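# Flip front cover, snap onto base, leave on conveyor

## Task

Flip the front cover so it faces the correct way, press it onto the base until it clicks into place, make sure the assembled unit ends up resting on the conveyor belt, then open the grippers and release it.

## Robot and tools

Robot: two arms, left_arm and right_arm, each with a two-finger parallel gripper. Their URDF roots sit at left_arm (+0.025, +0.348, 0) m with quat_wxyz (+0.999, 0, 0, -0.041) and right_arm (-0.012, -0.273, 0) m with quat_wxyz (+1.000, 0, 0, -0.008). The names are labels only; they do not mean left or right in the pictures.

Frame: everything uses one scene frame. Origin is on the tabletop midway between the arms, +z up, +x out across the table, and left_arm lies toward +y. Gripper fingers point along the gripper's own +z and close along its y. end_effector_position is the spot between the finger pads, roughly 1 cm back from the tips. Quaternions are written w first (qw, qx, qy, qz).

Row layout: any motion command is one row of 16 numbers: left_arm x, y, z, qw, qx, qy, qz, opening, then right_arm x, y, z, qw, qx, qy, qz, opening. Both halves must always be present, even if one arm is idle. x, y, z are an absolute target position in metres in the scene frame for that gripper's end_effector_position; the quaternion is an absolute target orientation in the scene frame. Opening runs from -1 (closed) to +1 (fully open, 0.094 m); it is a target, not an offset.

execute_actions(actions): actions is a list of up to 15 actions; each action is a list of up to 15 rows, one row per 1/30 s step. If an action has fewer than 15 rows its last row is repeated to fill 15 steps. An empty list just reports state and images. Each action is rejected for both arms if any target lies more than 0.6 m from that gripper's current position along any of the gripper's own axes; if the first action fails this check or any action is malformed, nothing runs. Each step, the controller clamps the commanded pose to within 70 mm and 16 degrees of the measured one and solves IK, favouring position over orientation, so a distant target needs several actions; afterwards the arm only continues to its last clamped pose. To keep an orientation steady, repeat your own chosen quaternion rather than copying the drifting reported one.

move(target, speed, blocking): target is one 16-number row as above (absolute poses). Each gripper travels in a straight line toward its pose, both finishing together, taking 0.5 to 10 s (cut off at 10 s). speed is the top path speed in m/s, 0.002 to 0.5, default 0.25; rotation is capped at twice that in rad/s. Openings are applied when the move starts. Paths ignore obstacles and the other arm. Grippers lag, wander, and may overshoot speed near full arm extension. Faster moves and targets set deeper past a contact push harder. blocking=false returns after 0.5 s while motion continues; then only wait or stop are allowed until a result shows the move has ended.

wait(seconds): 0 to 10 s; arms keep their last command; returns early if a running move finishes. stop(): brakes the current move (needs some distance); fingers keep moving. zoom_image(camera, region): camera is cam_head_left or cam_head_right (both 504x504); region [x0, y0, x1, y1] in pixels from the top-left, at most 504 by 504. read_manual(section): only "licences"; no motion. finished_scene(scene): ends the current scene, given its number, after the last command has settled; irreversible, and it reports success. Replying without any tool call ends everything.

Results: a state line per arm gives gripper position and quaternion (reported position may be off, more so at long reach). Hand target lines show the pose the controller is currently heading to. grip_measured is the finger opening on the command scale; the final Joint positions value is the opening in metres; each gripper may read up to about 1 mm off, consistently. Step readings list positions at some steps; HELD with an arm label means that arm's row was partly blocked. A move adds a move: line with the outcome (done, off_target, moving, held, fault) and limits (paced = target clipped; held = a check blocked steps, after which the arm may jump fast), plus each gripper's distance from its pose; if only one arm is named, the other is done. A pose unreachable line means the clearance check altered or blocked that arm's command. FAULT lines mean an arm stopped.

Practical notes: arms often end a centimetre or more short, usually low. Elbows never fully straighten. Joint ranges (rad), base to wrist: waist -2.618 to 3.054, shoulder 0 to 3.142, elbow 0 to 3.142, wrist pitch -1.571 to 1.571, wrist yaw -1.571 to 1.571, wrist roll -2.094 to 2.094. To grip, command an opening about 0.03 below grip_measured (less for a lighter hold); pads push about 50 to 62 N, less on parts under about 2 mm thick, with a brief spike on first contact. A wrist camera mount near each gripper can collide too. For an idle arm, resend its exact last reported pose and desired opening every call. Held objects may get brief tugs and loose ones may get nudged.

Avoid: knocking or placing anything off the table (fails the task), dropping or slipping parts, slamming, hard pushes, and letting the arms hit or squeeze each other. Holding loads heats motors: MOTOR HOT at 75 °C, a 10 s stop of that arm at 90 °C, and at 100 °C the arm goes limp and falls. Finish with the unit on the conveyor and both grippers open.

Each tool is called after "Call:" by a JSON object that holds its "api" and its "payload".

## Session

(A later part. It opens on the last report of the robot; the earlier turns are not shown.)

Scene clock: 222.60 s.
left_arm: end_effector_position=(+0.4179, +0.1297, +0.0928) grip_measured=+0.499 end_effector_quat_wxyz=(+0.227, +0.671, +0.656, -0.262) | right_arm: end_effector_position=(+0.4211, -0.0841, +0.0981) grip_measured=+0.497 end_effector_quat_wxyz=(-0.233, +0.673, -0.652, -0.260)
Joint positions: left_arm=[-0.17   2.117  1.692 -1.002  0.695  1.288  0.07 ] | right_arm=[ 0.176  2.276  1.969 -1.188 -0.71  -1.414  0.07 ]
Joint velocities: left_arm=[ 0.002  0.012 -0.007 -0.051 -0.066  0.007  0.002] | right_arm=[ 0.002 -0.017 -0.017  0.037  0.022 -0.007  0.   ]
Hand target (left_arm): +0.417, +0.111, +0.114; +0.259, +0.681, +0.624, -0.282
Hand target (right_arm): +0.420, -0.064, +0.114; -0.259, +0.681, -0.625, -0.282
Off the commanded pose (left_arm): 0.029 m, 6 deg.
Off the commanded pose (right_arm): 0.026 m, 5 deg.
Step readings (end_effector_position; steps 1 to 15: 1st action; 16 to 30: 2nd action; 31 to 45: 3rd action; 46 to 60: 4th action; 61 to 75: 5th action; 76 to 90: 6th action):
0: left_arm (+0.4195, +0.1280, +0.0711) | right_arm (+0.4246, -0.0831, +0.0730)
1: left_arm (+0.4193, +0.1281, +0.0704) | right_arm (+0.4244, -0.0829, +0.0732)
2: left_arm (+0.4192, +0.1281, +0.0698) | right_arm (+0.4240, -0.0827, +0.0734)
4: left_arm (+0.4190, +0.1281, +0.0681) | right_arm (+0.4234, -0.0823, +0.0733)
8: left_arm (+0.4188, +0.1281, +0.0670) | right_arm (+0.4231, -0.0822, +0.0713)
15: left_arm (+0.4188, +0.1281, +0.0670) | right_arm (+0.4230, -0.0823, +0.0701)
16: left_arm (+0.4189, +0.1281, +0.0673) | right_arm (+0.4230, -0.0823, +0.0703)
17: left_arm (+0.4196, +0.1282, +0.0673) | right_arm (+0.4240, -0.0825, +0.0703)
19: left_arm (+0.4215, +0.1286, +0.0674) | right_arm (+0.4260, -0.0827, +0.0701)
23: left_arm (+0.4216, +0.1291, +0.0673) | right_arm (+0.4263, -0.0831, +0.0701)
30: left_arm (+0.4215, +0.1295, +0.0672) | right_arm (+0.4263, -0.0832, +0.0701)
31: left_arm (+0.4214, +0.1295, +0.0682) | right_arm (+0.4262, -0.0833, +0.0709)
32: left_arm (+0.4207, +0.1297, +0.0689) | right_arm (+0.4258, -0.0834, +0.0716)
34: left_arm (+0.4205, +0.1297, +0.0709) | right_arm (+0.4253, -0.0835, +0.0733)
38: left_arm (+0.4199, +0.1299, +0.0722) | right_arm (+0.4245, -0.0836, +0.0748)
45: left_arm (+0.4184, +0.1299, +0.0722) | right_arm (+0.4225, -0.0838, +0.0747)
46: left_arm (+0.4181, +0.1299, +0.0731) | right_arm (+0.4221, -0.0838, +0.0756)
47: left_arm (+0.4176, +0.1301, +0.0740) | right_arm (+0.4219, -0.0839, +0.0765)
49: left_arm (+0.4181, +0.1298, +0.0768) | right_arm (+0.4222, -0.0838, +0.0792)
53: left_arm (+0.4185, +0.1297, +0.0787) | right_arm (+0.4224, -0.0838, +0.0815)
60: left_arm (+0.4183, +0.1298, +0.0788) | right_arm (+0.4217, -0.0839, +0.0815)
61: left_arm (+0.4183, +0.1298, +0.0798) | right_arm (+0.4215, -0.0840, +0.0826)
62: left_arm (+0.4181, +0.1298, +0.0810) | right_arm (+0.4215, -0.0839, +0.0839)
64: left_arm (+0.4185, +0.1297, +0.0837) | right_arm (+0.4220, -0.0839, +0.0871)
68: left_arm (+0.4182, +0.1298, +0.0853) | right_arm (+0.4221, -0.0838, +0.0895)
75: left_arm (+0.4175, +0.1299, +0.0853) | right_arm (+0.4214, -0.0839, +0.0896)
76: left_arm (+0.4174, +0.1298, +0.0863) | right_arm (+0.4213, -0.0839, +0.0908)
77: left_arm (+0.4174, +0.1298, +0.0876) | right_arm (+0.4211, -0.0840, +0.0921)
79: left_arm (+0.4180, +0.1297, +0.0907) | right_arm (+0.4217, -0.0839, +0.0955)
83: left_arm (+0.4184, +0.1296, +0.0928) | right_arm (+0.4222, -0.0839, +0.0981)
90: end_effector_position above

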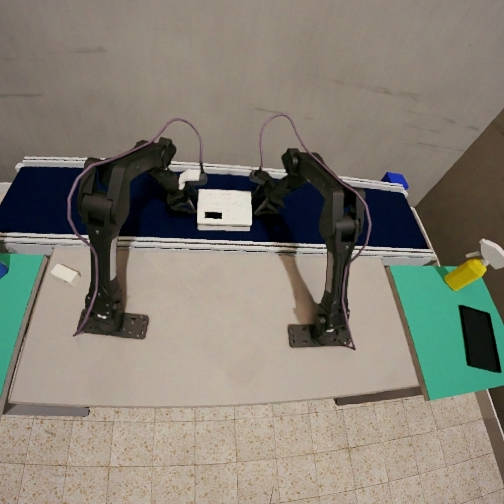

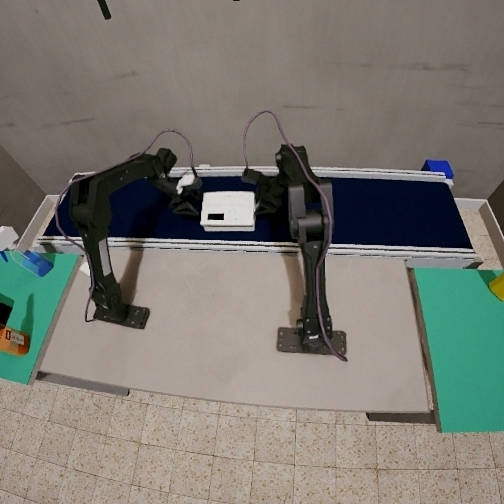

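Call:
{"api": "execute_actions", "payload": {"actions": [[[0.417,0.11,0.09,0.259,0.681,0.624,-0.283,0.5,0.42,-0.063,0.092,0.259,-0.681,0.624,0.283,0.5]],[[0.417,0.11,0.08,0.259,0.681,0.624,-0.283,0.5,0.42,-0.063,0.082,0.259,-0.681,0.624,0.283,0.5]],[[0.417,0.11,0.072,0.259,0.681,0.624,-0.283,0.5,0.42,-0.063,0.073,0.259,-0.681,0.624,0.283,0.5]],[[0.417,0.11,0.066,0.259,0.681,0.624,-0.283,0.5,0.42,-0.063,0.067,0.259,-0.681,0.624,0.283,0.5]],[[0.417,0.135,0.066,0.259,0.681,0.624,-0.283,0.5,0.42,-0.09,0.067,0.259,-0.681,0.624,0.283,0.5]],[[0.417,0.145,0.07,0.265,0.667,0.639,-0.277,0.5,0.42,-0.10,0.07,0.271,-0.653,0.653,0.271,-1]],[[0.417,0.145,0.07,0.265,0.667,0.639,-0.277,0.5,0.42,-0.10,0.07,0.271,-0.653,0.653,0.271,-1]]]}}

Call:
{"api": "zoom_image", "payload": {"camera": "cam_head_left", "region": [150,150,310,270]}}

Call:
{"api": "zoom_image", "payload": {"camera": "cam_head_right", "region": [150,150,310,270]}}

Scene clock: 241.57 s.
left_arm: end_effector_position=(+0.4192, +0.1456, +0.0640) grip_measured=+0.499 end_effector_quat_wxyz=(+0.257, +0.673, +0.638, -0.270) | right_arm: end_effector_position=(+0.4209, -0.0998, +0.0608) grip_measured=-0.979 end_effector_quat_wxyz=(-0.260, +0.656, -0.654, -0.271)
Joint positions: left_arm=[-0.115  2.126  1.561 -0.866  0.753  1.371  0.07 ] | right_arm=[ 0.126  2.265  1.773 -0.994 -0.766 -1.429  0.001]
Joint velocities: left_arm=[ 0.002 -0.002 -0.012  0.022  0.022 -0.007 -0.   ] | right_arm=[ 0.007  0.002  0.017  0.037  0.095 -0.081  0.001]
Hand target (left_arm): +0.417, +0.145, +0.070; +0.265, +0.667, +0.639, -0.277
Hand target (right_arm): +0.420, -0.100, +0.070; -0.271, +0.653, -0.653, -0.271
Off the commanded pose (left_arm): 0.006 m, 1 deg.
Off the commanded pose (right_arm): 0.009 m, 1 deg.
Step readings (end_effector_position; steps 1 to 15: 1st action; 16 to 30: 2nd action; 31 to 45: 3rd action; 46 to 60: 4th action; 61 to 75: 5th action; 76 to 90: 6th action; 91 to 105: 7th action):
0: left_arm (+0.4178, +0.1297, +0.0928) | right_arm (+0.4210, -0.0841, +0.0981)
1: left_arm (+0.4182, +0.1296, +0.0922) | right_arm (+0.4215, -0.0841, +0.0979)
2: left_arm (+0.4188, +0.1295, +0.0914) | right_arm (+0.4223, -0.0839, +0.0974)
4: left_arm (+0.4189, +0.1294, +0.0892) | right_arm (+0.4231, -0.0840, +0.0960)
8: left_arm (+0.4191, +0.1294, +0.0877) | right_arm (+0.4240, -0.0839, +0.0951)
15: left_arm (+0.4196, +0.1293, +0.0876) | right_arm (+0.4252, -0.0840, +0.0949)
16: left_arm (+0.4197, +0.1292, +0.0867) | right_arm (+0.4252, -0.0840, +0.0937)
17: left_arm (+0.4199, +0.1292, +0.0856) | right_arm (+0.4254, -0.0840, +0.0924)
19: left_arm (+0.4193, +0.1293, +0.0828) | right_arm (+0.4247, -0.0842, +0.0883)
23: left_arm (+0.4192, +0.1294, +0.0810) | right_arm (+0.4247, -0.0842, +0.0831)
30: left_arm (+0.4200, +0.1292, +0.0810) | right_arm (+0.4254, -0.0841, +0.0830)
31: left_arm (+0.4202, +0.1292, +0.0804) | right_arm (+0.4256, -0.0841, +0.0822)
32: left_arm (+0.4202, +0.1292, +0.0795) | right_arm (+0.4259, -0.0841, +0.0813)
34: left_arm (+0.4197, +0.1293, +0.0762) | right_arm (+0.4256, -0.0842, +0.0788)
38: left_arm (+0.4199, +0.1293, +0.0712) | right_arm (+0.4256, -0.0842, +0.0771)
45: left_arm (+0.4202, +0.1292, +0.0710) | right_arm (+0.4259, -0.0841, +0.0769)
46: left_arm (+0.4203, +0.1292, +0.0706) | right_arm (+0.4260, -0.0841, +0.0763)
47: left_arm (+0.4204, +0.1292, +0.0701) | right_arm (+0.4260, -0.0841, +0.0756)
49: left_arm (+0.4206, +0.1291, +0.0690) | right_arm (+0.4259, -0.0841, +0.0739)
53: left_arm (+0.4209, +0.1290, +0.0690) | right_arm (+0.4267, -0.0840, +0.0738)
60: left_arm (+0.4215, +0.1290, +0.0690) | right_arm (+0.4273, -0.0841, +0.0737)
61: left_arm (+0.4217, +0.1308, +0.0685) | right_arm (+0.4274, -0.0859, +0.0733)
62: left_arm (+0.4213, +0.1318, +0.0688) | right_arm (+0.4272, -0.0867, +0.0739)
64: left_arm (+0.4218, +0.1357, +0.0688) | right_arm (+0.4277, -0.0897, +0.0747)
68: left_arm (+0.4232, +0.1385, +0.0704) | right_arm (+0.4294, -0.0929, +0.0766)
75: left_arm (+0.4227, +0.1371, +0.0718) | right_arm (+0.4290, -0.0914, +0.0780)
76: left_arm (+0.4226, +0.1376, +0.0712) | right_arm (+0.4285, -0.0917, +0.0765)
77: left_arm (+0.4217, +0.1386, +0.0701) | right_arm (+0.4258, -0.0929, +0.0743)
79: left_arm (+0.4194, +0.1421, +0.0666) | right_arm (+0.4195, -0.0964, +0.0677)
83: left_arm (+0.4183, +0.1458, +0.0639) | right_arm (+0.4162, -0.1001, +0.0606)
90: left_arm (+0.4190, +0.1456, +0.0640) | right_arm (+0.4200, -0.0999, +0.0607)
91: left_arm (+0.4191, +0.1456, +0.0640) | right_arm (+0.4202, -0.0998, +0.0608)
92: left_arm (+0.4191, +0.1456, +0.0640) | right_arm (+0.4203, -0.0998, +0.0608)
94: left_arm (+0.4191, +0.1456, +0.0640) | right_arm (+0.4205, -0.0998, +0.0608)
98: left_arm (+0.4191, +0.1456, +0.0640) | right_arm (+0.4207, -0.0998, +0.0608)
105: end_effector_position above

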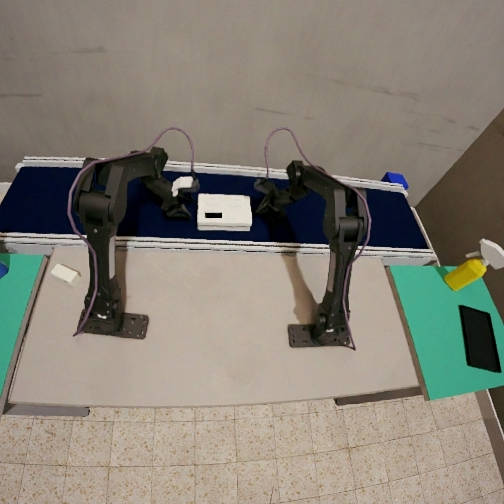

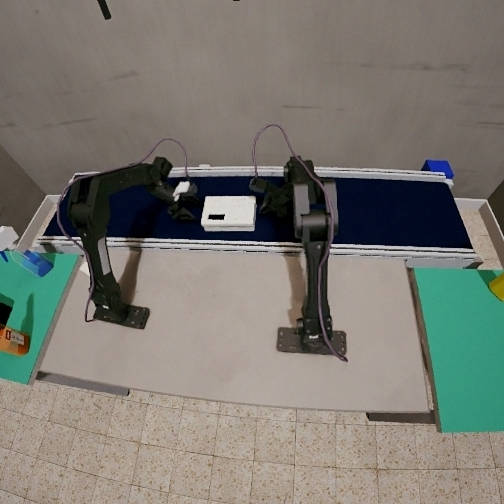

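Region (150, 150, 310, 270) of cam_head_left's 504x504 image, scaled by 3.150, with more detail than that image has; it fills the top 378 rows of this view, and the rest is white.

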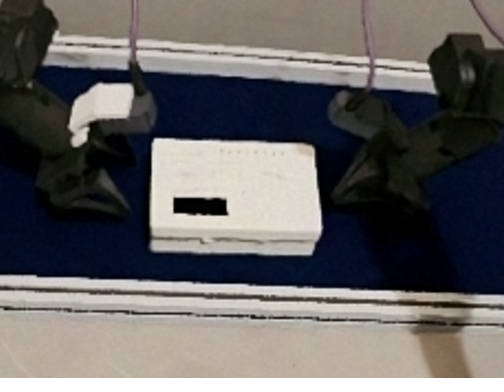

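Region (150, 150, 310, 270) of cam_head_right's 504x504 image, scaled by 3.150, with more detail than that image has; it fills the top 378 rows of this view, and the rest is white.

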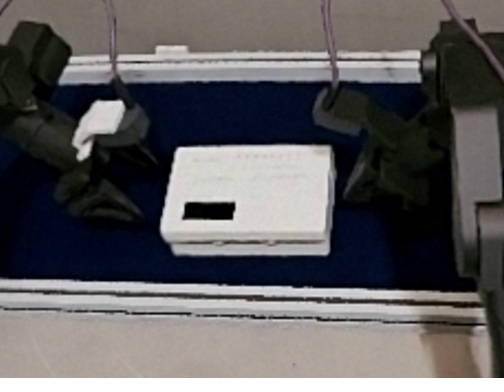

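Call:
{"api": "execute_actions", "payload": {"actions": [[[0.41,0.14,0.10,0.268,0.66,0.646,-0.274,0.2,0.412,-0.095,0.10,0.271,-0.653,0.653,0.271,-1]],[[0.41,0.13,0.10,0.268,0.66,0.646,-0.274,0.2,0.412,-0.085,0.10,0.271,-0.653,0.653,0.271,-1]],[[0.407,0.13,0.066,0.268,0.66,0.646,-0.274,0.2,0.409,-0.085,0.066,0.271,-0.653,0.653,0.271,-1]],[[0.407,0.13,0.066,0.268,0.66,0.646,-0.274,0.2,0.409,-0.085,0.066,0.271,-0.653,0.653,0.271,-1]]]}}

Scene clock: 250.60 s.
left_arm: end_effector_position=(+0.4101, +0.1323, +0.0703) grip_measured=+0.202 end_effector_quat_wxyz=(+0.272, +0.665, +0.643, -0.265) | right_arm: end_effector_position=(+0.4122, -0.0876, +0.0708) grip_measured=-0.979 end_effector_quat_wxyz=(-0.273, +0.657, -0.652, -0.262)
Joint positions: left_arm=[-0.15   2.056  1.466 -0.759  0.753  1.282  0.056] | right_arm=[ 0.156  2.189  1.683 -0.912 -0.763 -1.376  0.001]
Joint velocities: left_arm=[-0.012  0.002  0.002  0.022 -0.007  0.007 -0.001] | right_arm=[-0.002 -0.012 -0.027 -0.022  0.007  0.066  0.   ]
Hand target (left_arm): +0.407, +0.130, +0.066; +0.268, +0.660, +0.646, -0.274
Hand target (right_arm): +0.409, -0.085, +0.066; -0.271, +0.653, -0.653, -0.271
Off the commanded pose (left_arm): 0.006 m, 1 deg.
Off the commanded pose (right_arm): 0.006 m, 1 deg.
Step readings (end_effector_position; steps 1 to 15: 1st action; 16 to 30: 2nd action; 31 to 45: 3rd action; 46 to 60: 4th action):
0: left_arm (+0.4192, +0.1456, +0.0640) | right_arm (+0.4209, -0.0998, +0.0608)
1: left_arm (+0.4192, +0.1455, +0.0662) | right_arm (+0.4206, -0.0999, +0.0626)
2: left_arm (+0.4180, +0.1456, +0.0694) | right_arm (+0.4194, -0.1001, +0.0650)
4: left_arm (+0.4176, +0.1445, +0.0805) | right_arm (+0.4185, -0.1002, +0.0738)
8: left_arm (+0.4181, +0.1431, +0.0965) | right_arm (+0.4182, -0.1002, +0.0893)
15: left_arm (+0.4174, +0.1433, +0.0969) | right_arm (+0.4170, -0.1003, +0.0910)
16: left_arm (+0.4170, +0.1426, +0.0969) | right_arm (+0.4167, -0.0996, +0.0909)
17: left_arm (+0.4162, +0.1411, +0.0969) | right_arm (+0.4161, -0.0982, +0.0908)
19: left_arm (+0.4139, +0.1369, +0.0969) | right_arm (+0.4143, -0.0938, +0.0908)
23: left_arm (+0.4113, +0.1322, +0.0969) | right_arm (+0.4117, -0.0878, +0.0908)
30: left_arm (+0.4113, +0.1322, +0.0969) | right_arm (+0.4116, -0.0876, +0.0908)
31: left_arm (+0.4119, +0.1319, +0.0941) | right_arm (+0.4121, -0.0874, +0.0884)
32: left_arm (+0.4119, +0.1319, +0.0907) | right_arm (+0.4118, -0.0873, +0.0851)
34: left_arm (+0.4074, +0.1330, +0.0797) | right_arm (+0.4081, -0.0880, +0.0760)
38: left_arm (+0.4039, +0.1338, +0.0690) | right_arm (+0.4060, -0.0885, +0.0699)
45: left_arm (+0.4090, +0.1326, +0.0701) | right_arm (+0.4110, -0.0878, +0.0706)
46: left_arm (+0.4093, +0.1325, +0.0702) | right_arm (+0.4113, -0.0877, +0.0706)
47: left_arm (+0.4094, +0.1325, +0.0702) | right_arm (+0.4114, -0.0877, +0.0706)
49: left_arm (+0.4097, +0.1324, +0.0703) | right_arm (+0.4118, -0.0876, +0.0707)
53: left_arm (+0.4100, +0.1324, +0.0703) | right_arm (+0.4121, -0.0876, +0.0707)
60: end_effector_position above

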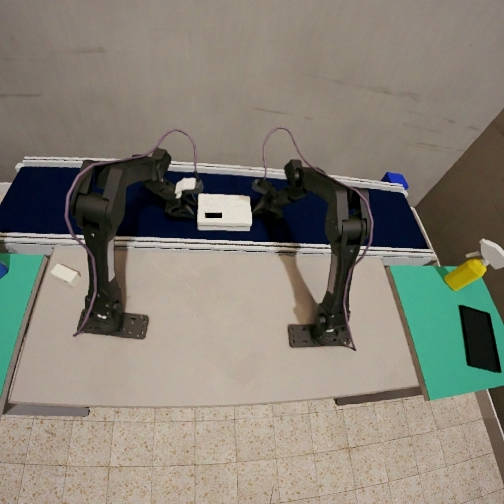

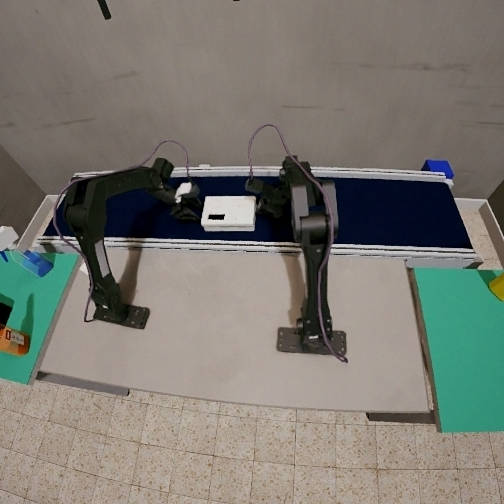

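Call:
{"api": "execute_actions", "payload": {"actions": [[[0.407,0.121,0.075,0.268,0.66,0.646,-0.274,0.2,0.409,-0.076,0.075,0.271,-0.653,0.653,0.271,-1]],[[0.407,0.112,0.08,0.268,0.66,0.646,-0.274,0.2,0.409,-0.066,0.08,0.271,-0.653,0.653,0.271,-1]],[[0.407,0.112,0.09,0.268,0.66,0.646,-0.274,0.2,0.409,-0.066,0.09,0.271,-0.653,0.653,0.271,-1]],[[0.407,0.112,0.10,0.268,0.66,0.646,-0.274,0.2,0.409,-0.066,0.10,0.271,-0.653,0.653,0.271,-1]],[[0.407,0.112,0.11,0.268,0.66,0.646,-0.274,0.2,0.409,-0.066,0.11,0.271,-0.653,0.653,0.271,-1]],[[0.407,0.112,0.12,0.268,0.66,0.646,-0.274,0.2,0.409,-0.066,0.12,0.271,-0.653,0.653,0.271,-1]]]}}

Call:
{"api": "zoom_image", "payload": {"camera": "cam_head_left", "region": [150,150,310,270]}}

Scene clock: 261.40 s.
left_arm: end_effector_position=(+0.4064, +0.1265, +0.0981) grip_measured=+0.202 end_effector_quat_wxyz=(+0.242, +0.656, +0.665, -0.262) | right_arm: end_effector_position=(+0.4130, -0.0829, +0.0937) grip_measured=-0.979 end_effector_quat_wxyz=(-0.248, +0.650, -0.672, -0.254)
Joint positions: left_arm=[-0.181  2.035  1.576 -0.91   0.706  1.218  0.056] | right_arm=[ 0.181  2.18   1.787 -1.027 -0.713 -1.316  0.001]
Joint velocities: left_arm=[ 0.002  0.007 -0.002 -0.081 -0.022  0.051 -0.001] | right_arm=[ 0.002 -0.012 -0.012 -0.022  0.051 -0.007 -0.001]
Hand target (left_arm): +0.407, +0.113, +0.120; +0.268, +0.660, +0.646, -0.274
Hand target (right_arm): +0.409, -0.067, +0.120; -0.271, +0.653, -0.653, -0.271
Off the commanded pose (left_arm): 0.026 m, 4 deg.
Off the commanded pose (right_arm): 0.031 m, 4 deg.
Step readings (end_effector_position; steps 1 to 15: 1st action; 16 to 30: 2nd action; 31 to 45: 3rd action; 46 to 60: 4th action; 61 to 75: 5th action; 76 to 90: 6th action):
0: left_arm (+0.4101, +0.1323, +0.0704) | right_arm (+0.4122, -0.0876, +0.0708)
1: left_arm (+0.4097, +0.1316, +0.0703) | right_arm (+0.4120, -0.0870, +0.0707)
2: left_arm (+0.4092, +0.1306, +0.0703) | right_arm (+0.4116, -0.0862, +0.0707)
4: left_arm (+0.4079, +0.1286, +0.0696) | right_arm (+0.4107, -0.0842, +0.0701)
8: left_arm (+0.4079, +0.1285, +0.0694) | right_arm (+0.4107, -0.0844, +0.0698)
15: left_arm (+0.4079, +0.1285, +0.0694) | right_arm (+0.4107, -0.0844, +0.0698)
16: left_arm (+0.4075, +0.1278, +0.0692) | right_arm (+0.4104, -0.0838, +0.0696)
17: left_arm (+0.4073, +0.1277, +0.0685) | right_arm (+0.4103, -0.0837, +0.0689)
19: left_arm (+0.4072, +0.1277, +0.0675) | right_arm (+0.4100, -0.0836, +0.0680)
23: left_arm (+0.4071, +0.1276, +0.0667) | right_arm (+0.4099, -0.0835, +0.0671)
30: left_arm (+0.4070, +0.1275, +0.0665) | right_arm (+0.4098, -0.0834, +0.0669)
31: left_arm (+0.4074, +0.1276, +0.0675) | right_arm (+0.4098, -0.0835, +0.0672)
32: left_arm (+0.4078, +0.1275, +0.0684) | right_arm (+0.4093, -0.0833, +0.0673)
34: left_arm (+0.4088, +0.1271, +0.0707) | right_arm (+0.4094, -0.0836, +0.0673)
38: left_arm (+0.4086, +0.1270, +0.0718) | right_arm (+0.4095, -0.0840, +0.0676)
45: left_arm (+0.4085, +0.1269, +0.0718) | right_arm (+0.4094, -0.0840, +0.0676)
46: left_arm (+0.4085, +0.1269, +0.0726) | right_arm (+0.4093, -0.0838, +0.0685)
47: left_arm (+0.4084, +0.1269, +0.0736) | right_arm (+0.4092, -0.0838, +0.0695)
49: left_arm (+0.4090, +0.1268, +0.0760) | right_arm (+0.4100, -0.0837, +0.0721)
53: left_arm (+0.4093, +0.1269, +0.0775) | right_arm (+0.4102, -0.0839, +0.0739)
60: left_arm (+0.4077, +0.1273, +0.0771) | right_arm (+0.4083, -0.0835, +0.0737)
61: left_arm (+0.4073, +0.1273, +0.0778) | right_arm (+0.4080, -0.0835, +0.0746)
62: left_arm (+0.4071, +0.1272, +0.0788) | right_arm (+0.4079, -0.0834, +0.0757)
64: left_arm (+0.4078, +0.1271, +0.0825) | right_arm (+0.4088, -0.0833, +0.0785)
68: left_arm (+0.4090, +0.1270, +0.0884) | right_arm (+0.4096, -0.0834, +0.0806)
75: left_arm (+0.4079, +0.1268, +0.0889) | right_arm (+0.4087, -0.0835, +0.0806)
76: left_arm (+0.4074, +0.1268, +0.0896) | right_arm (+0.4088, -0.0835, +0.0817)
77: left_arm (+0.4068, +0.1266, +0.0904) | right_arm (+0.4091, -0.0834, +0.0830)
79: left_arm (+0.4072, +0.1263, +0.0937) | right_arm (+0.4110, -0.0832, +0.0872)
83: left_arm (+0.4071, +0.1263, +0.0979) | right_arm (+0.4135, -0.0828, +0.0932)
90: end_effector_position above

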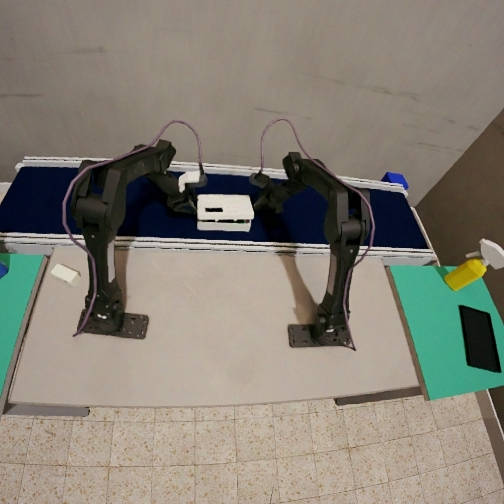

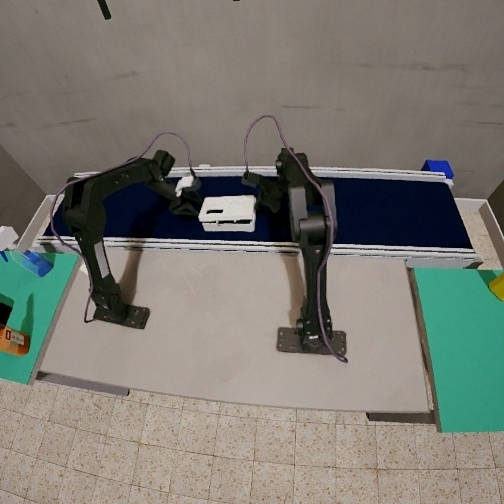

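Region (150, 150, 310, 270) of cam_head_left's 504x504 image, scaled by 3.150, with more detail than that image has; it fills the top 378 rows of this view, and the rest is white.

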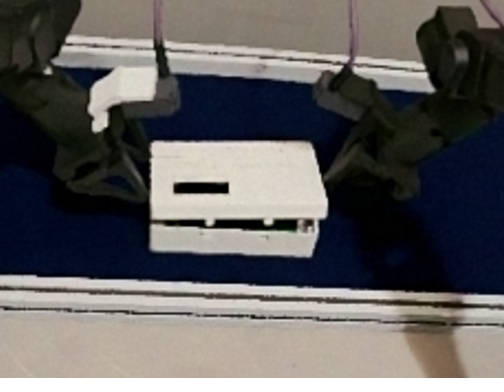

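Call:
{"api": "execute_actions", "payload": {"actions": [[[0.397,0.112,0.12,0.268,0.66,0.646,-0.274,0.2,0.399,-0.066,0.12,0.271,-0.653,0.653,0.271,-1]],[[0.387,0.112,0.115,0.268,0.66,0.646,-0.274,0.2,0.389,-0.066,0.115,0.271,-0.653,0.653,0.271,-1]],[[0.377,0.112,0.11,0.268,0.66,0.646,-0.274,0.2,0.379,-0.066,0.11,0.271,-0.653,0.653,0.271,-1]],[[0.367,0.112,0.105,0.268,0.66,0.646,-0.274,0.2,0.369,-0.066,0.105,0.271,-0.653,0.653,0.271,-1]]]}}

Call:
{"api": "zoom_image", "payload": {"camera": "cam_head_left", "region": [150,150,310,270]}}

Call:
{"api": "zoom_image", "payload": {"camera": "cam_head_right", "region": [150,150,310,270]}}

Scene clock: 280.60 s.
left_arm: end_effector_position=(+0.3725, +0.1158, +0.0987) grip_measured=+0.201 end_effector_quat_wxyz=(+0.260, +0.664, +0.650, -0.264) | right_arm: end_effector_position=(+0.3732, -0.0695, +0.0964) grip_measured=-0.979 end_effector_quat_wxyz=(-0.259, +0.654, -0.658, -0.267)
Joint positions: left_arm=[-0.224  1.904  1.373 -0.776  0.72   1.186  0.056] | right_arm=[ 0.218  2.035  1.554 -0.911 -0.744 -1.292  0.001]
Joint velocities: left_arm=[ 0.017 -0.027  0.007  0.051  0.037  0.037 -0.001] | right_arm=[ 0.002 -0.012 -0.022 -0.007 -0.066  0.051  0.   ]
Hand target (left_arm): +0.367, +0.112, +0.105; +0.268, +0.660, +0.646, -0.274
Hand target (right_arm): +0.369, -0.066, +0.105; -0.270, +0.653, -0.653, -0.271
Off the commanded pose (left_arm): 0.009 m, 2 deg.
Off the commanded pose (right_arm): 0.010 m, 2 deg.
Step readings (end_effector_position; steps 1 to 15: 1st action; 16 to 30: 2nd action; 31 to 45: 3rd action; 46 to 60: 4th action):
0: left_arm (+0.4064, +0.1265, +0.0981) | right_arm (+0.4125, -0.0830, +0.0937)
1: left_arm (+0.4059, +0.1263, +0.0987) | right_arm (+0.4123, -0.0828, +0.0946)
2: left_arm (+0.4048, +0.1263, +0.0997) | right_arm (+0.4114, -0.0828, +0.0954)
4: left_arm (+0.4030, +0.1256, +0.1035) | right_arm (+0.4106, -0.0828, +0.0991)
8: left_arm (+0.4030, +0.1253, +0.1095) | right_arm (+0.4109, -0.0832, +0.1060)
15: left_arm (+0.4030, +0.1253, +0.1098) | right_arm (+0.4110, -0.0832, +0.1068)
16: left_arm (+0.4020, +0.1252, +0.1090) | right_arm (+0.4103, -0.0834, +0.1057)
17: left_arm (+0.3995, +0.1253, +0.1080) | right_arm (+0.4068, -0.0833, +0.1045)
19: left_arm (+0.3924, +0.1250, +0.1050) | right_arm (+0.3993, -0.0829, +0.1014)
23: left_arm (+0.3881, +0.1246, +0.1019) | right_arm (+0.3963, -0.0831, +0.0986)
30: left_arm (+0.3883, +0.1245, +0.1019) | right_arm (+0.3977, -0.0828, +0.0988)
31: left_arm (+0.3877, +0.1245, +0.1014) | right_arm (+0.3974, -0.0829, +0.0983)
32: left_arm (+0.3856, +0.1248, +0.1005) | right_arm (+0.3944, -0.0829, +0.0973)
34: left_arm (+0.3795, +0.1250, +0.0988) | right_arm (+0.3874, -0.0825, +0.0958)
38: left_arm (+0.3763, +0.1249, +0.0971) | right_arm (+0.3852, -0.0821, +0.0953)
45: left_arm (+0.3767, +0.1248, +0.0972) | right_arm (+0.3865, -0.0819, +0.0965)
46: left_arm (+0.3761, +0.1249, +0.0966) | right_arm (+0.3861, -0.0820, +0.0959)
47: left_arm (+0.3742, +0.1252, +0.0957) | right_arm (+0.3833, -0.0821, +0.0947)
49: left_arm (+0.3690, +0.1238, +0.0946) | right_arm (+0.3762, -0.0802, +0.0931)
53: left_arm (+0.3685, +0.1177, +0.0968) | right_arm (+0.3711, -0.0721, +0.0935)
60: end_effector_position above

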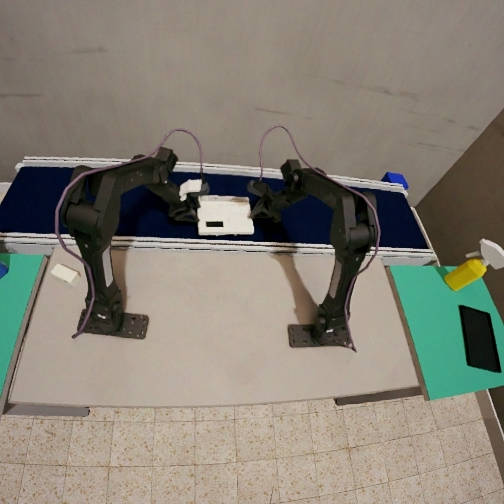

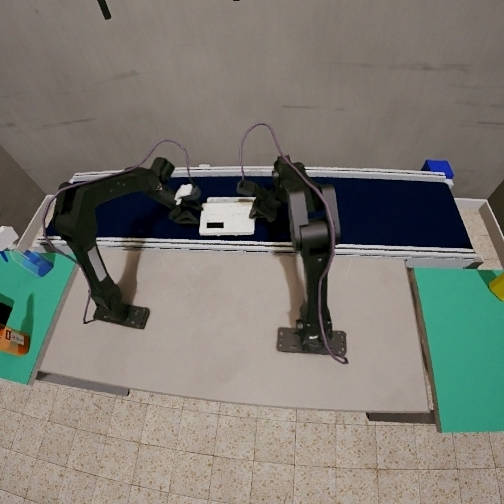

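Region (150, 150, 310, 270) of cam_head_left's 504x504 image, scaled by 3.150, with more detail than that image has; it fills the top 378 rows of this view, and the rest is white.

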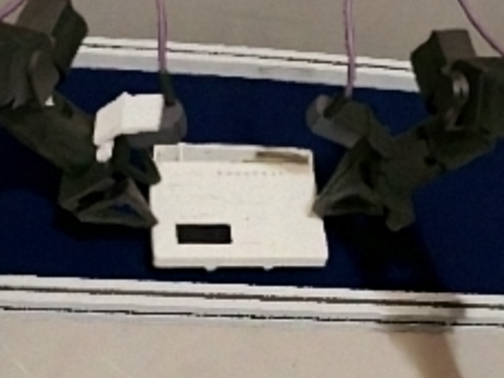

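Region (150, 150, 310, 270) of cam_head_right's 504x504 image, scaled by 3.150, with more detail than that image has; it fills the top 378 rows of this view, and the rest is white.

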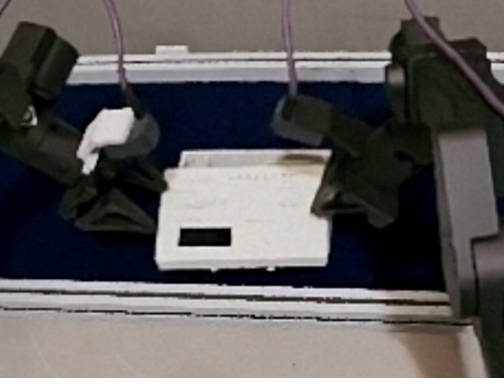

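Call:
{"api": "move", "payload": {"target": [0.30,0.14,0.16,0.3,0.12,0.84,-0.43,-0.2,0.3,-0.2,0.16,0.1,-0.3,0.95,0.05,-1]}}

Call:
{"api": "move", "payload": {"target": [0.24,0.062,0.10,0.328,-0.427,0.669,-0.514,-0.2,0.3,-0.25,0.15,0,0,1,0,-1]}}

Call:
{"api": "move", "payload": {"target": [0.27,0.048,0.066,0.328,-0.427,0.669,-0.514,-0.2,0.3,-0.25,0.15,0,0,1,0,-1], "speed": 0.05}}

Call:
{"api": "zoom_image", "payload": {"camera": "cam_head_left", "region": [150,170,310,290]}}

Call:
{"api": "zoom_image", "payload": {"camera": "cam_head_right", "region": [150,170,310,290]}}

Scene clock: 302.70 s.
left_arm: end_effector_position=(+0.3045, +0.1392, +0.1604) grip_measured=-0.198 end_effector_quat_wxyz=(+0.297, +0.120, +0.845, -0.429) | right_arm: end_effector_position=(+0.2971, -0.1965, +0.1431) grip_measured=-0.979 end_effector_quat_wxyz=(+0.083, -0.304, +0.947, +0.054)
Joint positions: left_arm=[-0.233  1.194  0.627 -0.062  0.685 -0.392  0.038] | right_arm=[ 0.182  1.606  1.385 -1.201 -0.13  -0.445  0.001]
Joint velocities: left_arm=[-0.012 -0.017  0.007 -0.037 -0.007 -0.007 -0.001] | right_arm=[ 0.007  0.012  0.007 -0.066  0.022 -0.022  0.001]
Hand target (left_arm): +0.301, +0.139, +0.162; +0.301, +0.120, +0.843, -0.429
Hand target (right_arm): +0.299, -0.199, +0.159; +0.103, -0.298, +0.948, +0.050
Off the commanded pose (left_arm): 0.005 m, 1 deg.
Off the commanded pose (right_arm): 0.017 m, 2 deg.
move: off_target (right_arm)

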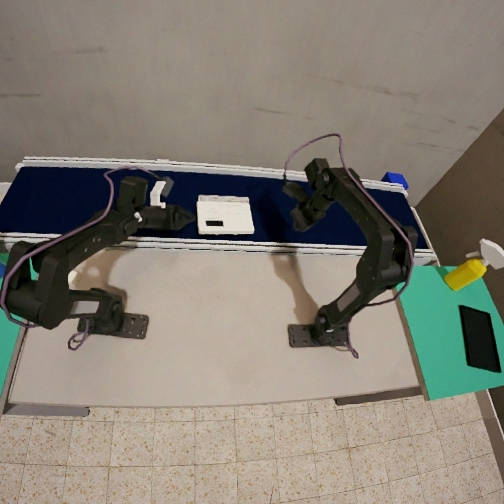

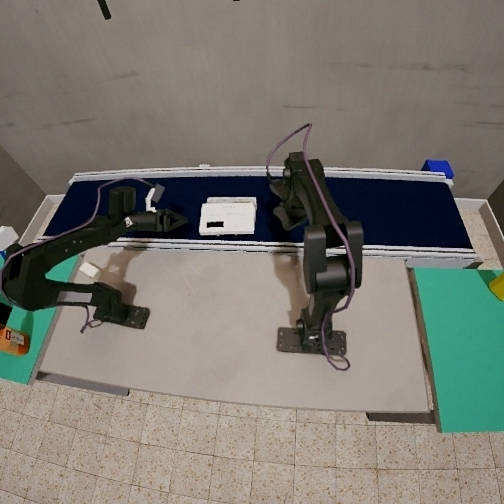

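Scene clock: 305.73 s.
left_arm: end_effector_position=(+0.2387, +0.0645, +0.1023) grip_measured=-0.198 end_effector_quat_wxyz=(+0.325, -0.423, +0.668, -0.519) | right_arm: end_effector_position=(+0.2948, -0.2467, +0.1472) grip_measured=-0.979 end_effector_quat_wxyz=(+0.001, -0.007, +1.000, +0.003)
Joint positions: left_arm=[-1.224  1.539  0.315  0.849 -0.824 -1.857  0.038] | right_arm=[ 0.094  1.708  1.53  -1.39  -0.006  0.065  0.001]
Joint velocities: left_arm=[-0.012  0.022 -0.007 -0.022 -0.007 -0.037  0.001] | right_arm=[-0.007 -0.007 -0.022 -0.007  0.022  0.066  0.001]
Hand target (left_arm): +0.239, +0.062, +0.100; +0.332, -0.424, +0.670, -0.511
Hand target (right_arm): +0.300, -0.250, +0.150; +0.001, +0.000, +1.000, -0.000
Off the commanded pose (left_arm): 0.004 m, 1 deg.
Off the commanded pose (right_arm): 0.007 m, 1 deg.
move: done

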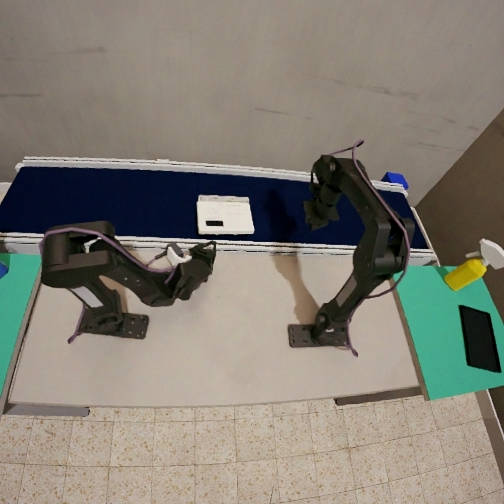

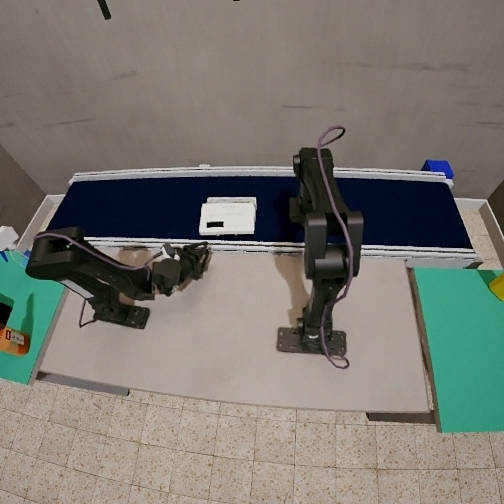

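Scene clock: 307.20 s.
left_arm: end_effector_position=(+0.2663, +0.0535, +0.0671) grip_measured=-0.198 end_effector_quat_wxyz=(+0.323, -0.432, +0.665, -0.517) | right_arm: end_effector_position=(+0.2943, -0.2467, +0.1472) grip_measured=-0.979 end_effector_quat_wxyz=(+0.000, -0.007, +1.000, +0.003)
Joint positions: left_arm=[-1.128  1.82   0.359  1.105 -0.743 -1.835  0.038] | right_arm=[ 0.094  1.708  1.53  -1.392 -0.006  0.065  0.001]
Joint velocities: left_arm=[-0.007 -0.022  0.007 -0.066  0.022 -0.007 -0.001] | right_arm=[-0.002 -0.012 -0.007  0.022  0.037 -0.037 -0.   ]
Hand target (left_arm): +0.270, +0.049, +0.066; +0.327, -0.427, +0.668, -0.513
Hand target (right_arm): +0.300, -0.250, +0.150; +0.000, -0.000, +1.000, +0.000
Off the commanded pose (left_arm): 0.007 m, 1 deg.
Off the commanded pose (right_arm): 0.007 m, 1 deg.
move: done

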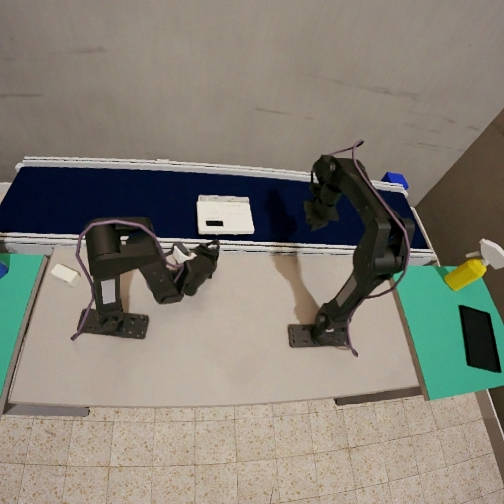

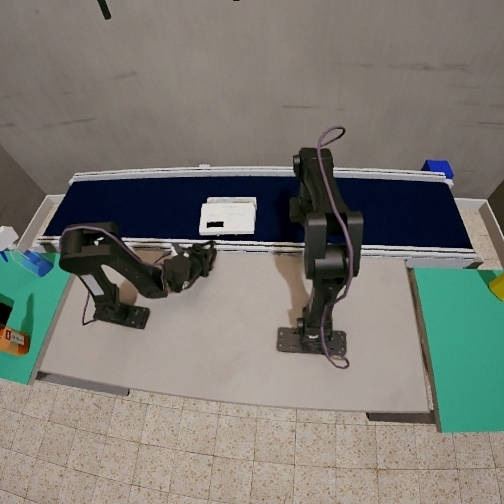

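Region (150, 170, 310, 290) of cam_head_left's 504x504 image, scaled by 3.150, with more detail than that image has; it fills the top 378 rows of this view, and the rest is white.

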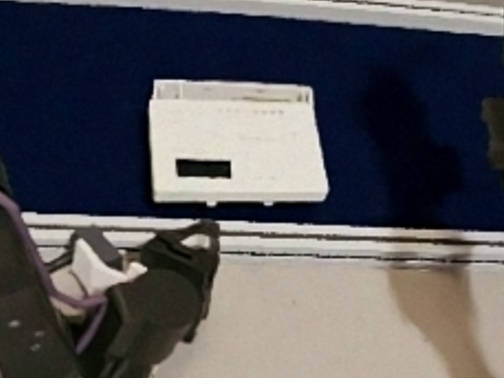

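Region (150, 170, 310, 290) of cam_head_right's 504x504 image, scaled by 3.150, with more detail than that image has; it fills the top 378 rows of this view, and the rest is white.

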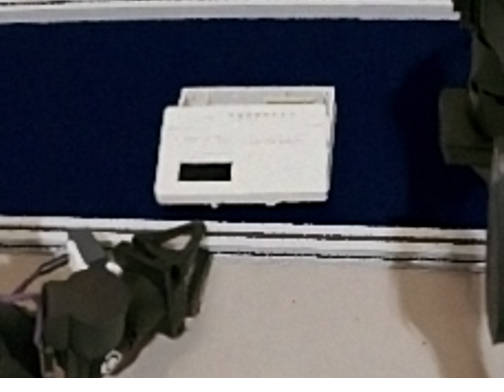

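Call:
{"api": "move", "payload": {"target": [0.335,0.016,0.061,0.328,-0.427,0.669,-0.514,-0.15,0.3,-0.25,0.15,0,0,1,0,-1], "speed": 0.03}}

Call:
{"api": "zoom_image", "payload": {"camera": "cam_head_left", "region": [150,170,310,290]}}

Call:
{"api": "zoom_image", "payload": {"camera": "cam_head_right", "region": [150,170,310,290]}}

Scene clock: 319.77 s.
left_arm: end_effector_position=(+0.3317, +0.0192, +0.0692) grip_measured=-0.152 end_effector_quat_wxyz=(+0.323, -0.433, +0.654, -0.529) | right_arm: end_effector_position=(+0.2943, -0.2467, +0.1472) grip_measured=-0.979 end_effector_quat_wxyz=(+0.000, -0.007, +1.000, +0.003)
Joint positions: left_arm=[-0.963  1.983  0.59   1.11  -0.589 -1.767  0.04 ] | right_arm=[ 0.094  1.708  1.53  -1.392 -0.006  0.065  0.001]
Joint velocities: left_arm=[ 0.022 -0.007 -0.002  0.022 -0.037 -0.095  0.001] | right_arm=[-0.012 -0.002 -0.002 -0.066 -0.037  0.007 -0.001]
Hand target (left_arm): +0.335, +0.017, +0.060; +0.327, -0.427, +0.668, -0.514
Hand target (right_arm): +0.300, -0.250, +0.150; +0.000, -0.000, +1.000, +0.000
Off the commanded pose (left_arm): 0.009 m, 3 deg.
Off the commanded pose (right_arm): 0.007 m, 1 deg.
move: off_target (left_arm)

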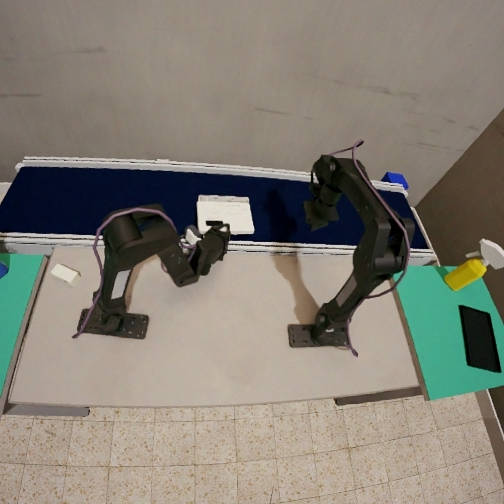

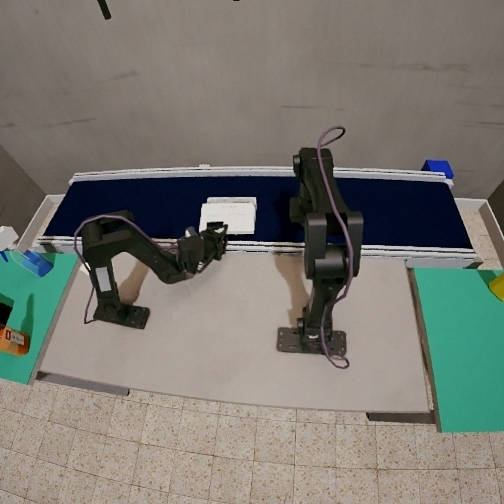

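Region (150, 170, 310, 290) of cam_head_left's 504x504 image, scaled by 3.150, with more detail than that image has; it fills the top 378 rows of this view, and the rest is white.

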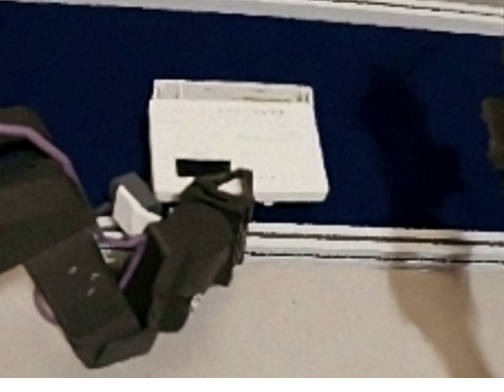

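Region (150, 170, 310, 290) of cam_head_right's 504x504 image, scaled by 3.150, with more detail than that image has; it fills the top 378 rows of this view, and the rest is white.

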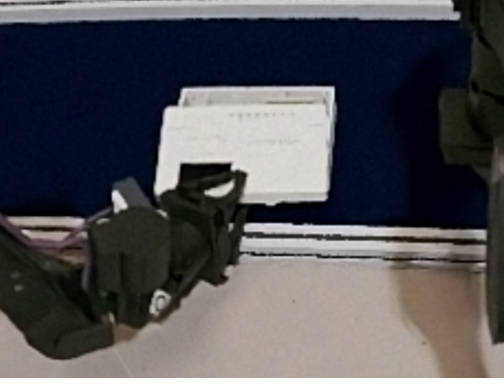

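Call:
{"api": "execute_actions", "payload": {"actions": [[[0.338,0.016,0.064,0.328,-0.427,0.669,-0.514,-0.4,0.3,-0.25,0.15,0,0,1,0,-1]],[[0.338,0.016,0.066,0.328,-0.427,0.669,-0.514,-0.55,0.3,-0.25,0.15,0,0,1,0,-1]],[[0.338,0.016,0.068,0.328,-0.427,0.669,-0.514,-0.68,0.3,-0.25,0.15,0,0,1,0,-1]]]}}

Call:
{"api": "zoom_image", "payload": {"camera": "cam_head_right", "region": [150,170,310,290]}}

Scene clock: 328.13 s.
left_arm: end_effector_position=(+0.3391, +0.0158, +0.0822) grip_measured=-0.639 end_effector_quat_wxyz=(+0.326, -0.435, +0.640, -0.543) | right_arm: end_effector_position=(+0.2943, -0.2467, +0.1472) grip_measured=-0.979 end_effector_quat_wxyz=(+0.000, -0.007, +1.000, +0.003)
Joint positions: left_arm=[-0.952  1.975  0.614  1.121 -0.588 -1.761  0.017] | right_arm=[ 0.094  1.708  1.53  -1.392 -0.006  0.065  0.001]
Joint velocities: left_arm=[ 0.002 -0.002  0.017  0.022 -0.007  0.007 -0.   ] | right_arm=[ 0.007  0.002  0.002  0.007  0.007 -0.007  0.   ]
Hand target (left_arm): +0.338, +0.017, +0.068; +0.328, -0.426, +0.668, -0.515
Hand target (right_arm): +0.300, -0.250, +0.150; +0.000, -0.000, +1.000, +0.000
Off the commanded pose (left_arm): 0.014 m, 5 deg.
Off the commanded pose (right_arm): 0.007 m, 1 deg.
Step readings (end_effector_position; steps 1 to 15: 1st action; 16 to 30: 2nd action; 31 to 45: 3rd action):
0: left_arm (+0.3315, +0.0190, +0.0689) | right_arm (+0.2943, -0.2467, +0.1472)
1: left_arm (+0.3316, +0.0190, +0.0686) | right_arm (+0.2943, -0.2467, +0.1472)
2: left_arm (+0.3322, +0.0191, +0.0683) | right_arm (+0.2943, -0.2467, +0.1472)
4: left_arm (+0.3337, +0.0192, +0.0685) | right_arm (+0.2943, -0.2467, +0.1472)
8: left_arm (+0.3345, +0.0186, +0.0690) | right_arm (+0.2943, -0.2467, +0.1472)
15: left_arm (+0.3343, +0.0187, +0.0682) | right_arm (+0.2943, -0.2467, +0.1472)
16: left_arm (+0.3343, +0.0187, +0.0680) | right_arm (+0.2943, -0.2467, +0.1472)
17: left_arm (+0.3342, +0.0187, +0.0679) | right_arm (+0.2943, -0.2467, +0.1472)
19: left_arm (+0.3347, +0.0179, +0.0697) | right_arm (+0.2943, -0.2467, +0.1472)
23: left_arm (+0.3350, +0.0174, +0.0703) | right_arm (+0.2943, -0.2467, +0.1472)
30: left_arm (+0.3350, +0.0174, +0.0703) | right_arm (+0.2943, -0.2467, +0.1472)
31: left_arm (+0.3354, +0.0176, +0.0718) | right_arm (+0.2943, -0.2467, +0.1472)
32: left_arm (+0.3374, +0.0169, +0.0778) | right_arm (+0.2943, -0.2467, +0.1472)
34: left_arm (+0.3391, +0.0157, +0.0824) | right_arm (+0.2943, -0.2467, +0.1472)
38: left_arm (+0.3391, +0.0158, +0.0822) | right_arm (+0.2943, -0.2467, +0.1472)
45: end_effector_position above

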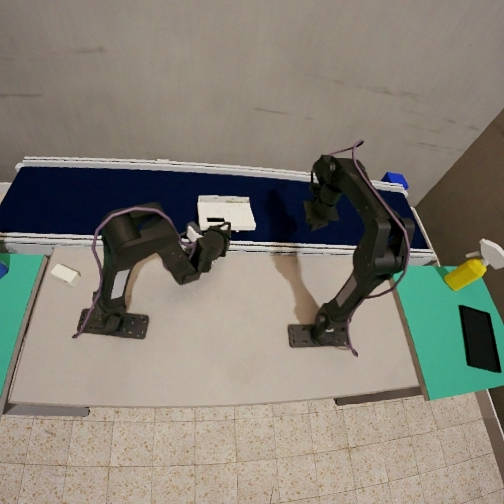

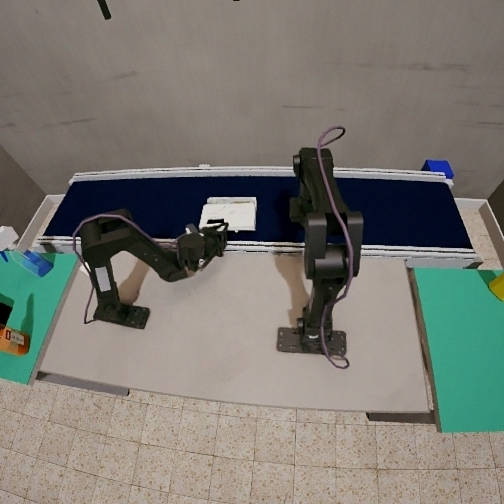

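Region (150, 170, 310, 290) of cam_head_right's 504x504 image, scaled by 3.150, with more detail than that image has; it fills the top 378 rows of this view, and the rest is white.

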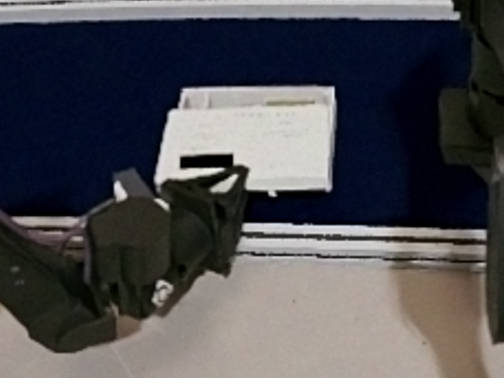

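Call:
{"api": "move", "payload": {"target": [0.335,0.03,0.15,0.38,-0.38,0.596,-0.596,-0.68,0.3,-0.25,0.15,0,0,1,0,-1], "speed": 0.06}}

Call:
{"api": "move", "payload": {"target": [0.40,0.33,0.16,0.5,-0.5,0.5,-0.5,-0.68,0.3,-0.25,0.15,0,0,1,0,-1], "speed": 0.1}}

Call:
{"api": "zoom_image", "payload": {"camera": "cam_head_left", "region": [180,180,270,245]}}

Call:
{"api": "zoom_image", "payload": {"camera": "cam_head_right", "region": [185,180,275,245]}}

Scene clock: 337.37 s.
left_arm: end_effector_position=(+0.3351, +0.0225, +0.1399) grip_measured=-0.641 end_effector_quat_wxyz=(+0.370, -0.384, +0.605, -0.591) | right_arm: end_effector_position=(+0.2943, -0.2467, +0.1472) grip_measured=-0.979 end_effector_quat_wxyz=(+0.000, -0.007, +1.000, +0.003)
Joint positions: left_arm=[-0.952  1.883  0.561  1.289 -0.588 -1.595  0.017] | right_arm=[ 0.094  1.708  1.53  -1.392 -0.006  0.065  0.001]
Joint velocities: left_arm=[ 0.002 -0.002 -0.022 -0.037 -0.022 -0.007  0.   ] | right_arm=[-0.002 -0.002 -0.007 -0.022 -0.095  0.066 -0.001]
Hand target (left_arm): +0.335, +0.029, +0.150; +0.380, -0.381, +0.596, -0.596
Hand target (right_arm): +0.300, -0.250, +0.150; +0.000, -0.000, +1.000, +0.000
Off the commanded pose (left_arm): 0.013 m, 2 deg.
Off the commanded pose (right_arm): 0.007 m, 1 deg.
move: off_target (left_arm)

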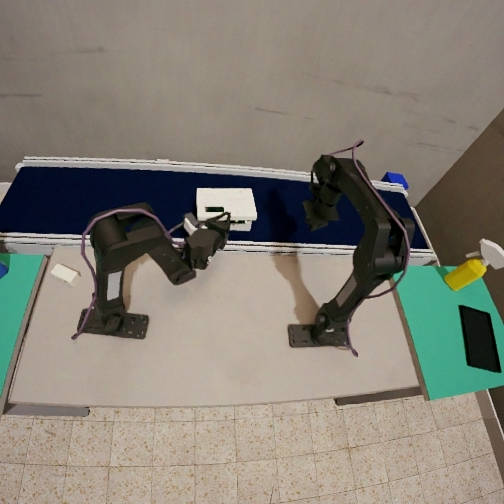

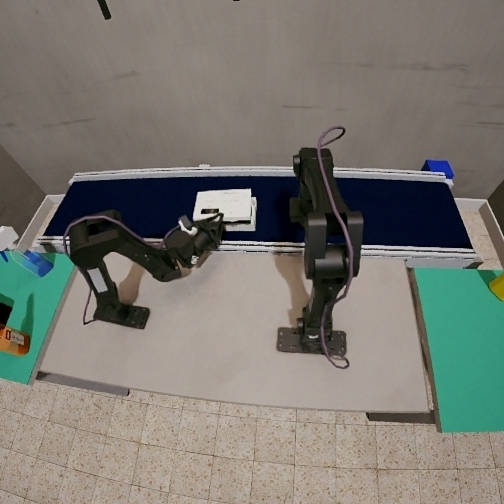

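Scene clock: 341.00 s.
left_arm: end_effector_position=(+0.3991, +0.3307, +0.1515) grip_measured=-0.641 end_effector_quat_wxyz=(+0.488, -0.515, +0.502, -0.494) | right_arm: end_effector_position=(+0.2943, -0.2467, +0.1472) grip_measured=-0.979 end_effector_quat_wxyz=(+0.000, -0.007, +1.000, +0.003)
Joint positions: left_arm=[-0.017  1.519  0.203  1.282 -0.106 -1.594  0.017] | right_arm=[ 0.094  1.708  1.53  -1.392 -0.006  0.065  0.001]
Joint velocities: left_arm=[-0.002 -0.002 -0.012 -0.022  0.051 -0.095 -0.   ] | right_arm=[-0.007  0.012  0.032 -0.022 -0.051  0.022  0.   ]
Hand target (left_arm): +0.398, +0.331, +0.161; +0.496, -0.504, +0.500, -0.499
Hand target (right_arm): +0.300, -0.250, +0.150; +0.000, -0.000, +1.000, +0.000
Off the commanded pose (left_arm): 0.009 m, 2 deg.
Off the commanded pose (right_arm): 0.007 m, 1 deg.
move: done

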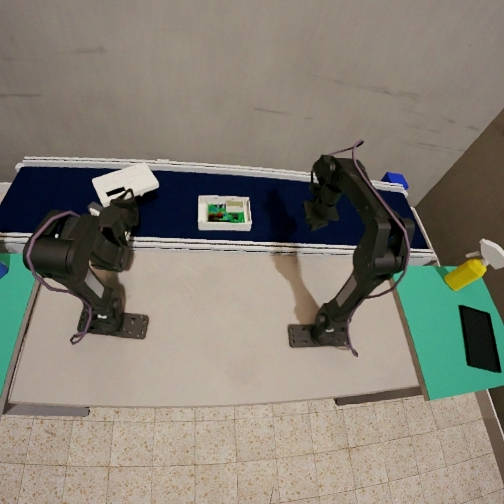

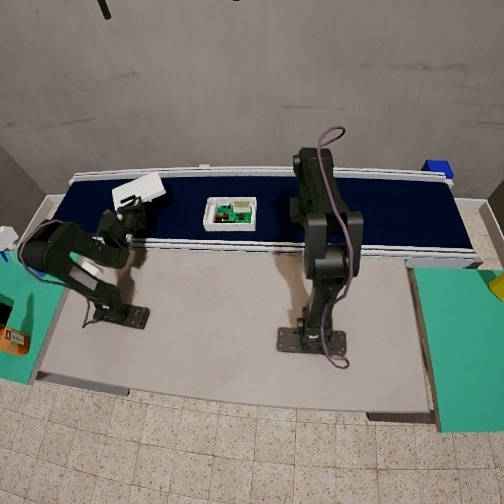

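Region (180, 180, 270, 245) of cam_head_left's 504x504 image, scaled by 5.600, with more detail than that image has.

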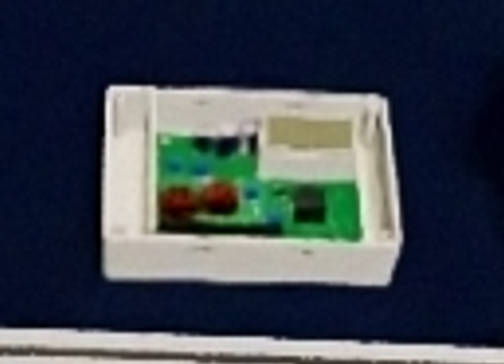

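Region (185, 180, 275, 245) of cam_head_right's 504x504 image, scaled by 5.600, with more detail than that image has.

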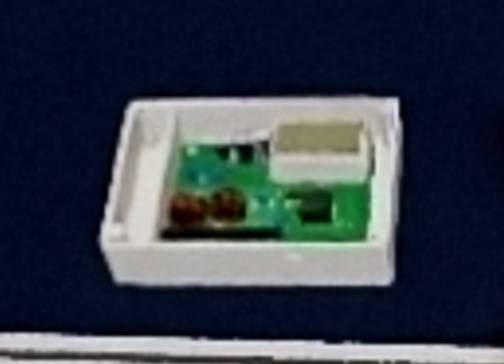

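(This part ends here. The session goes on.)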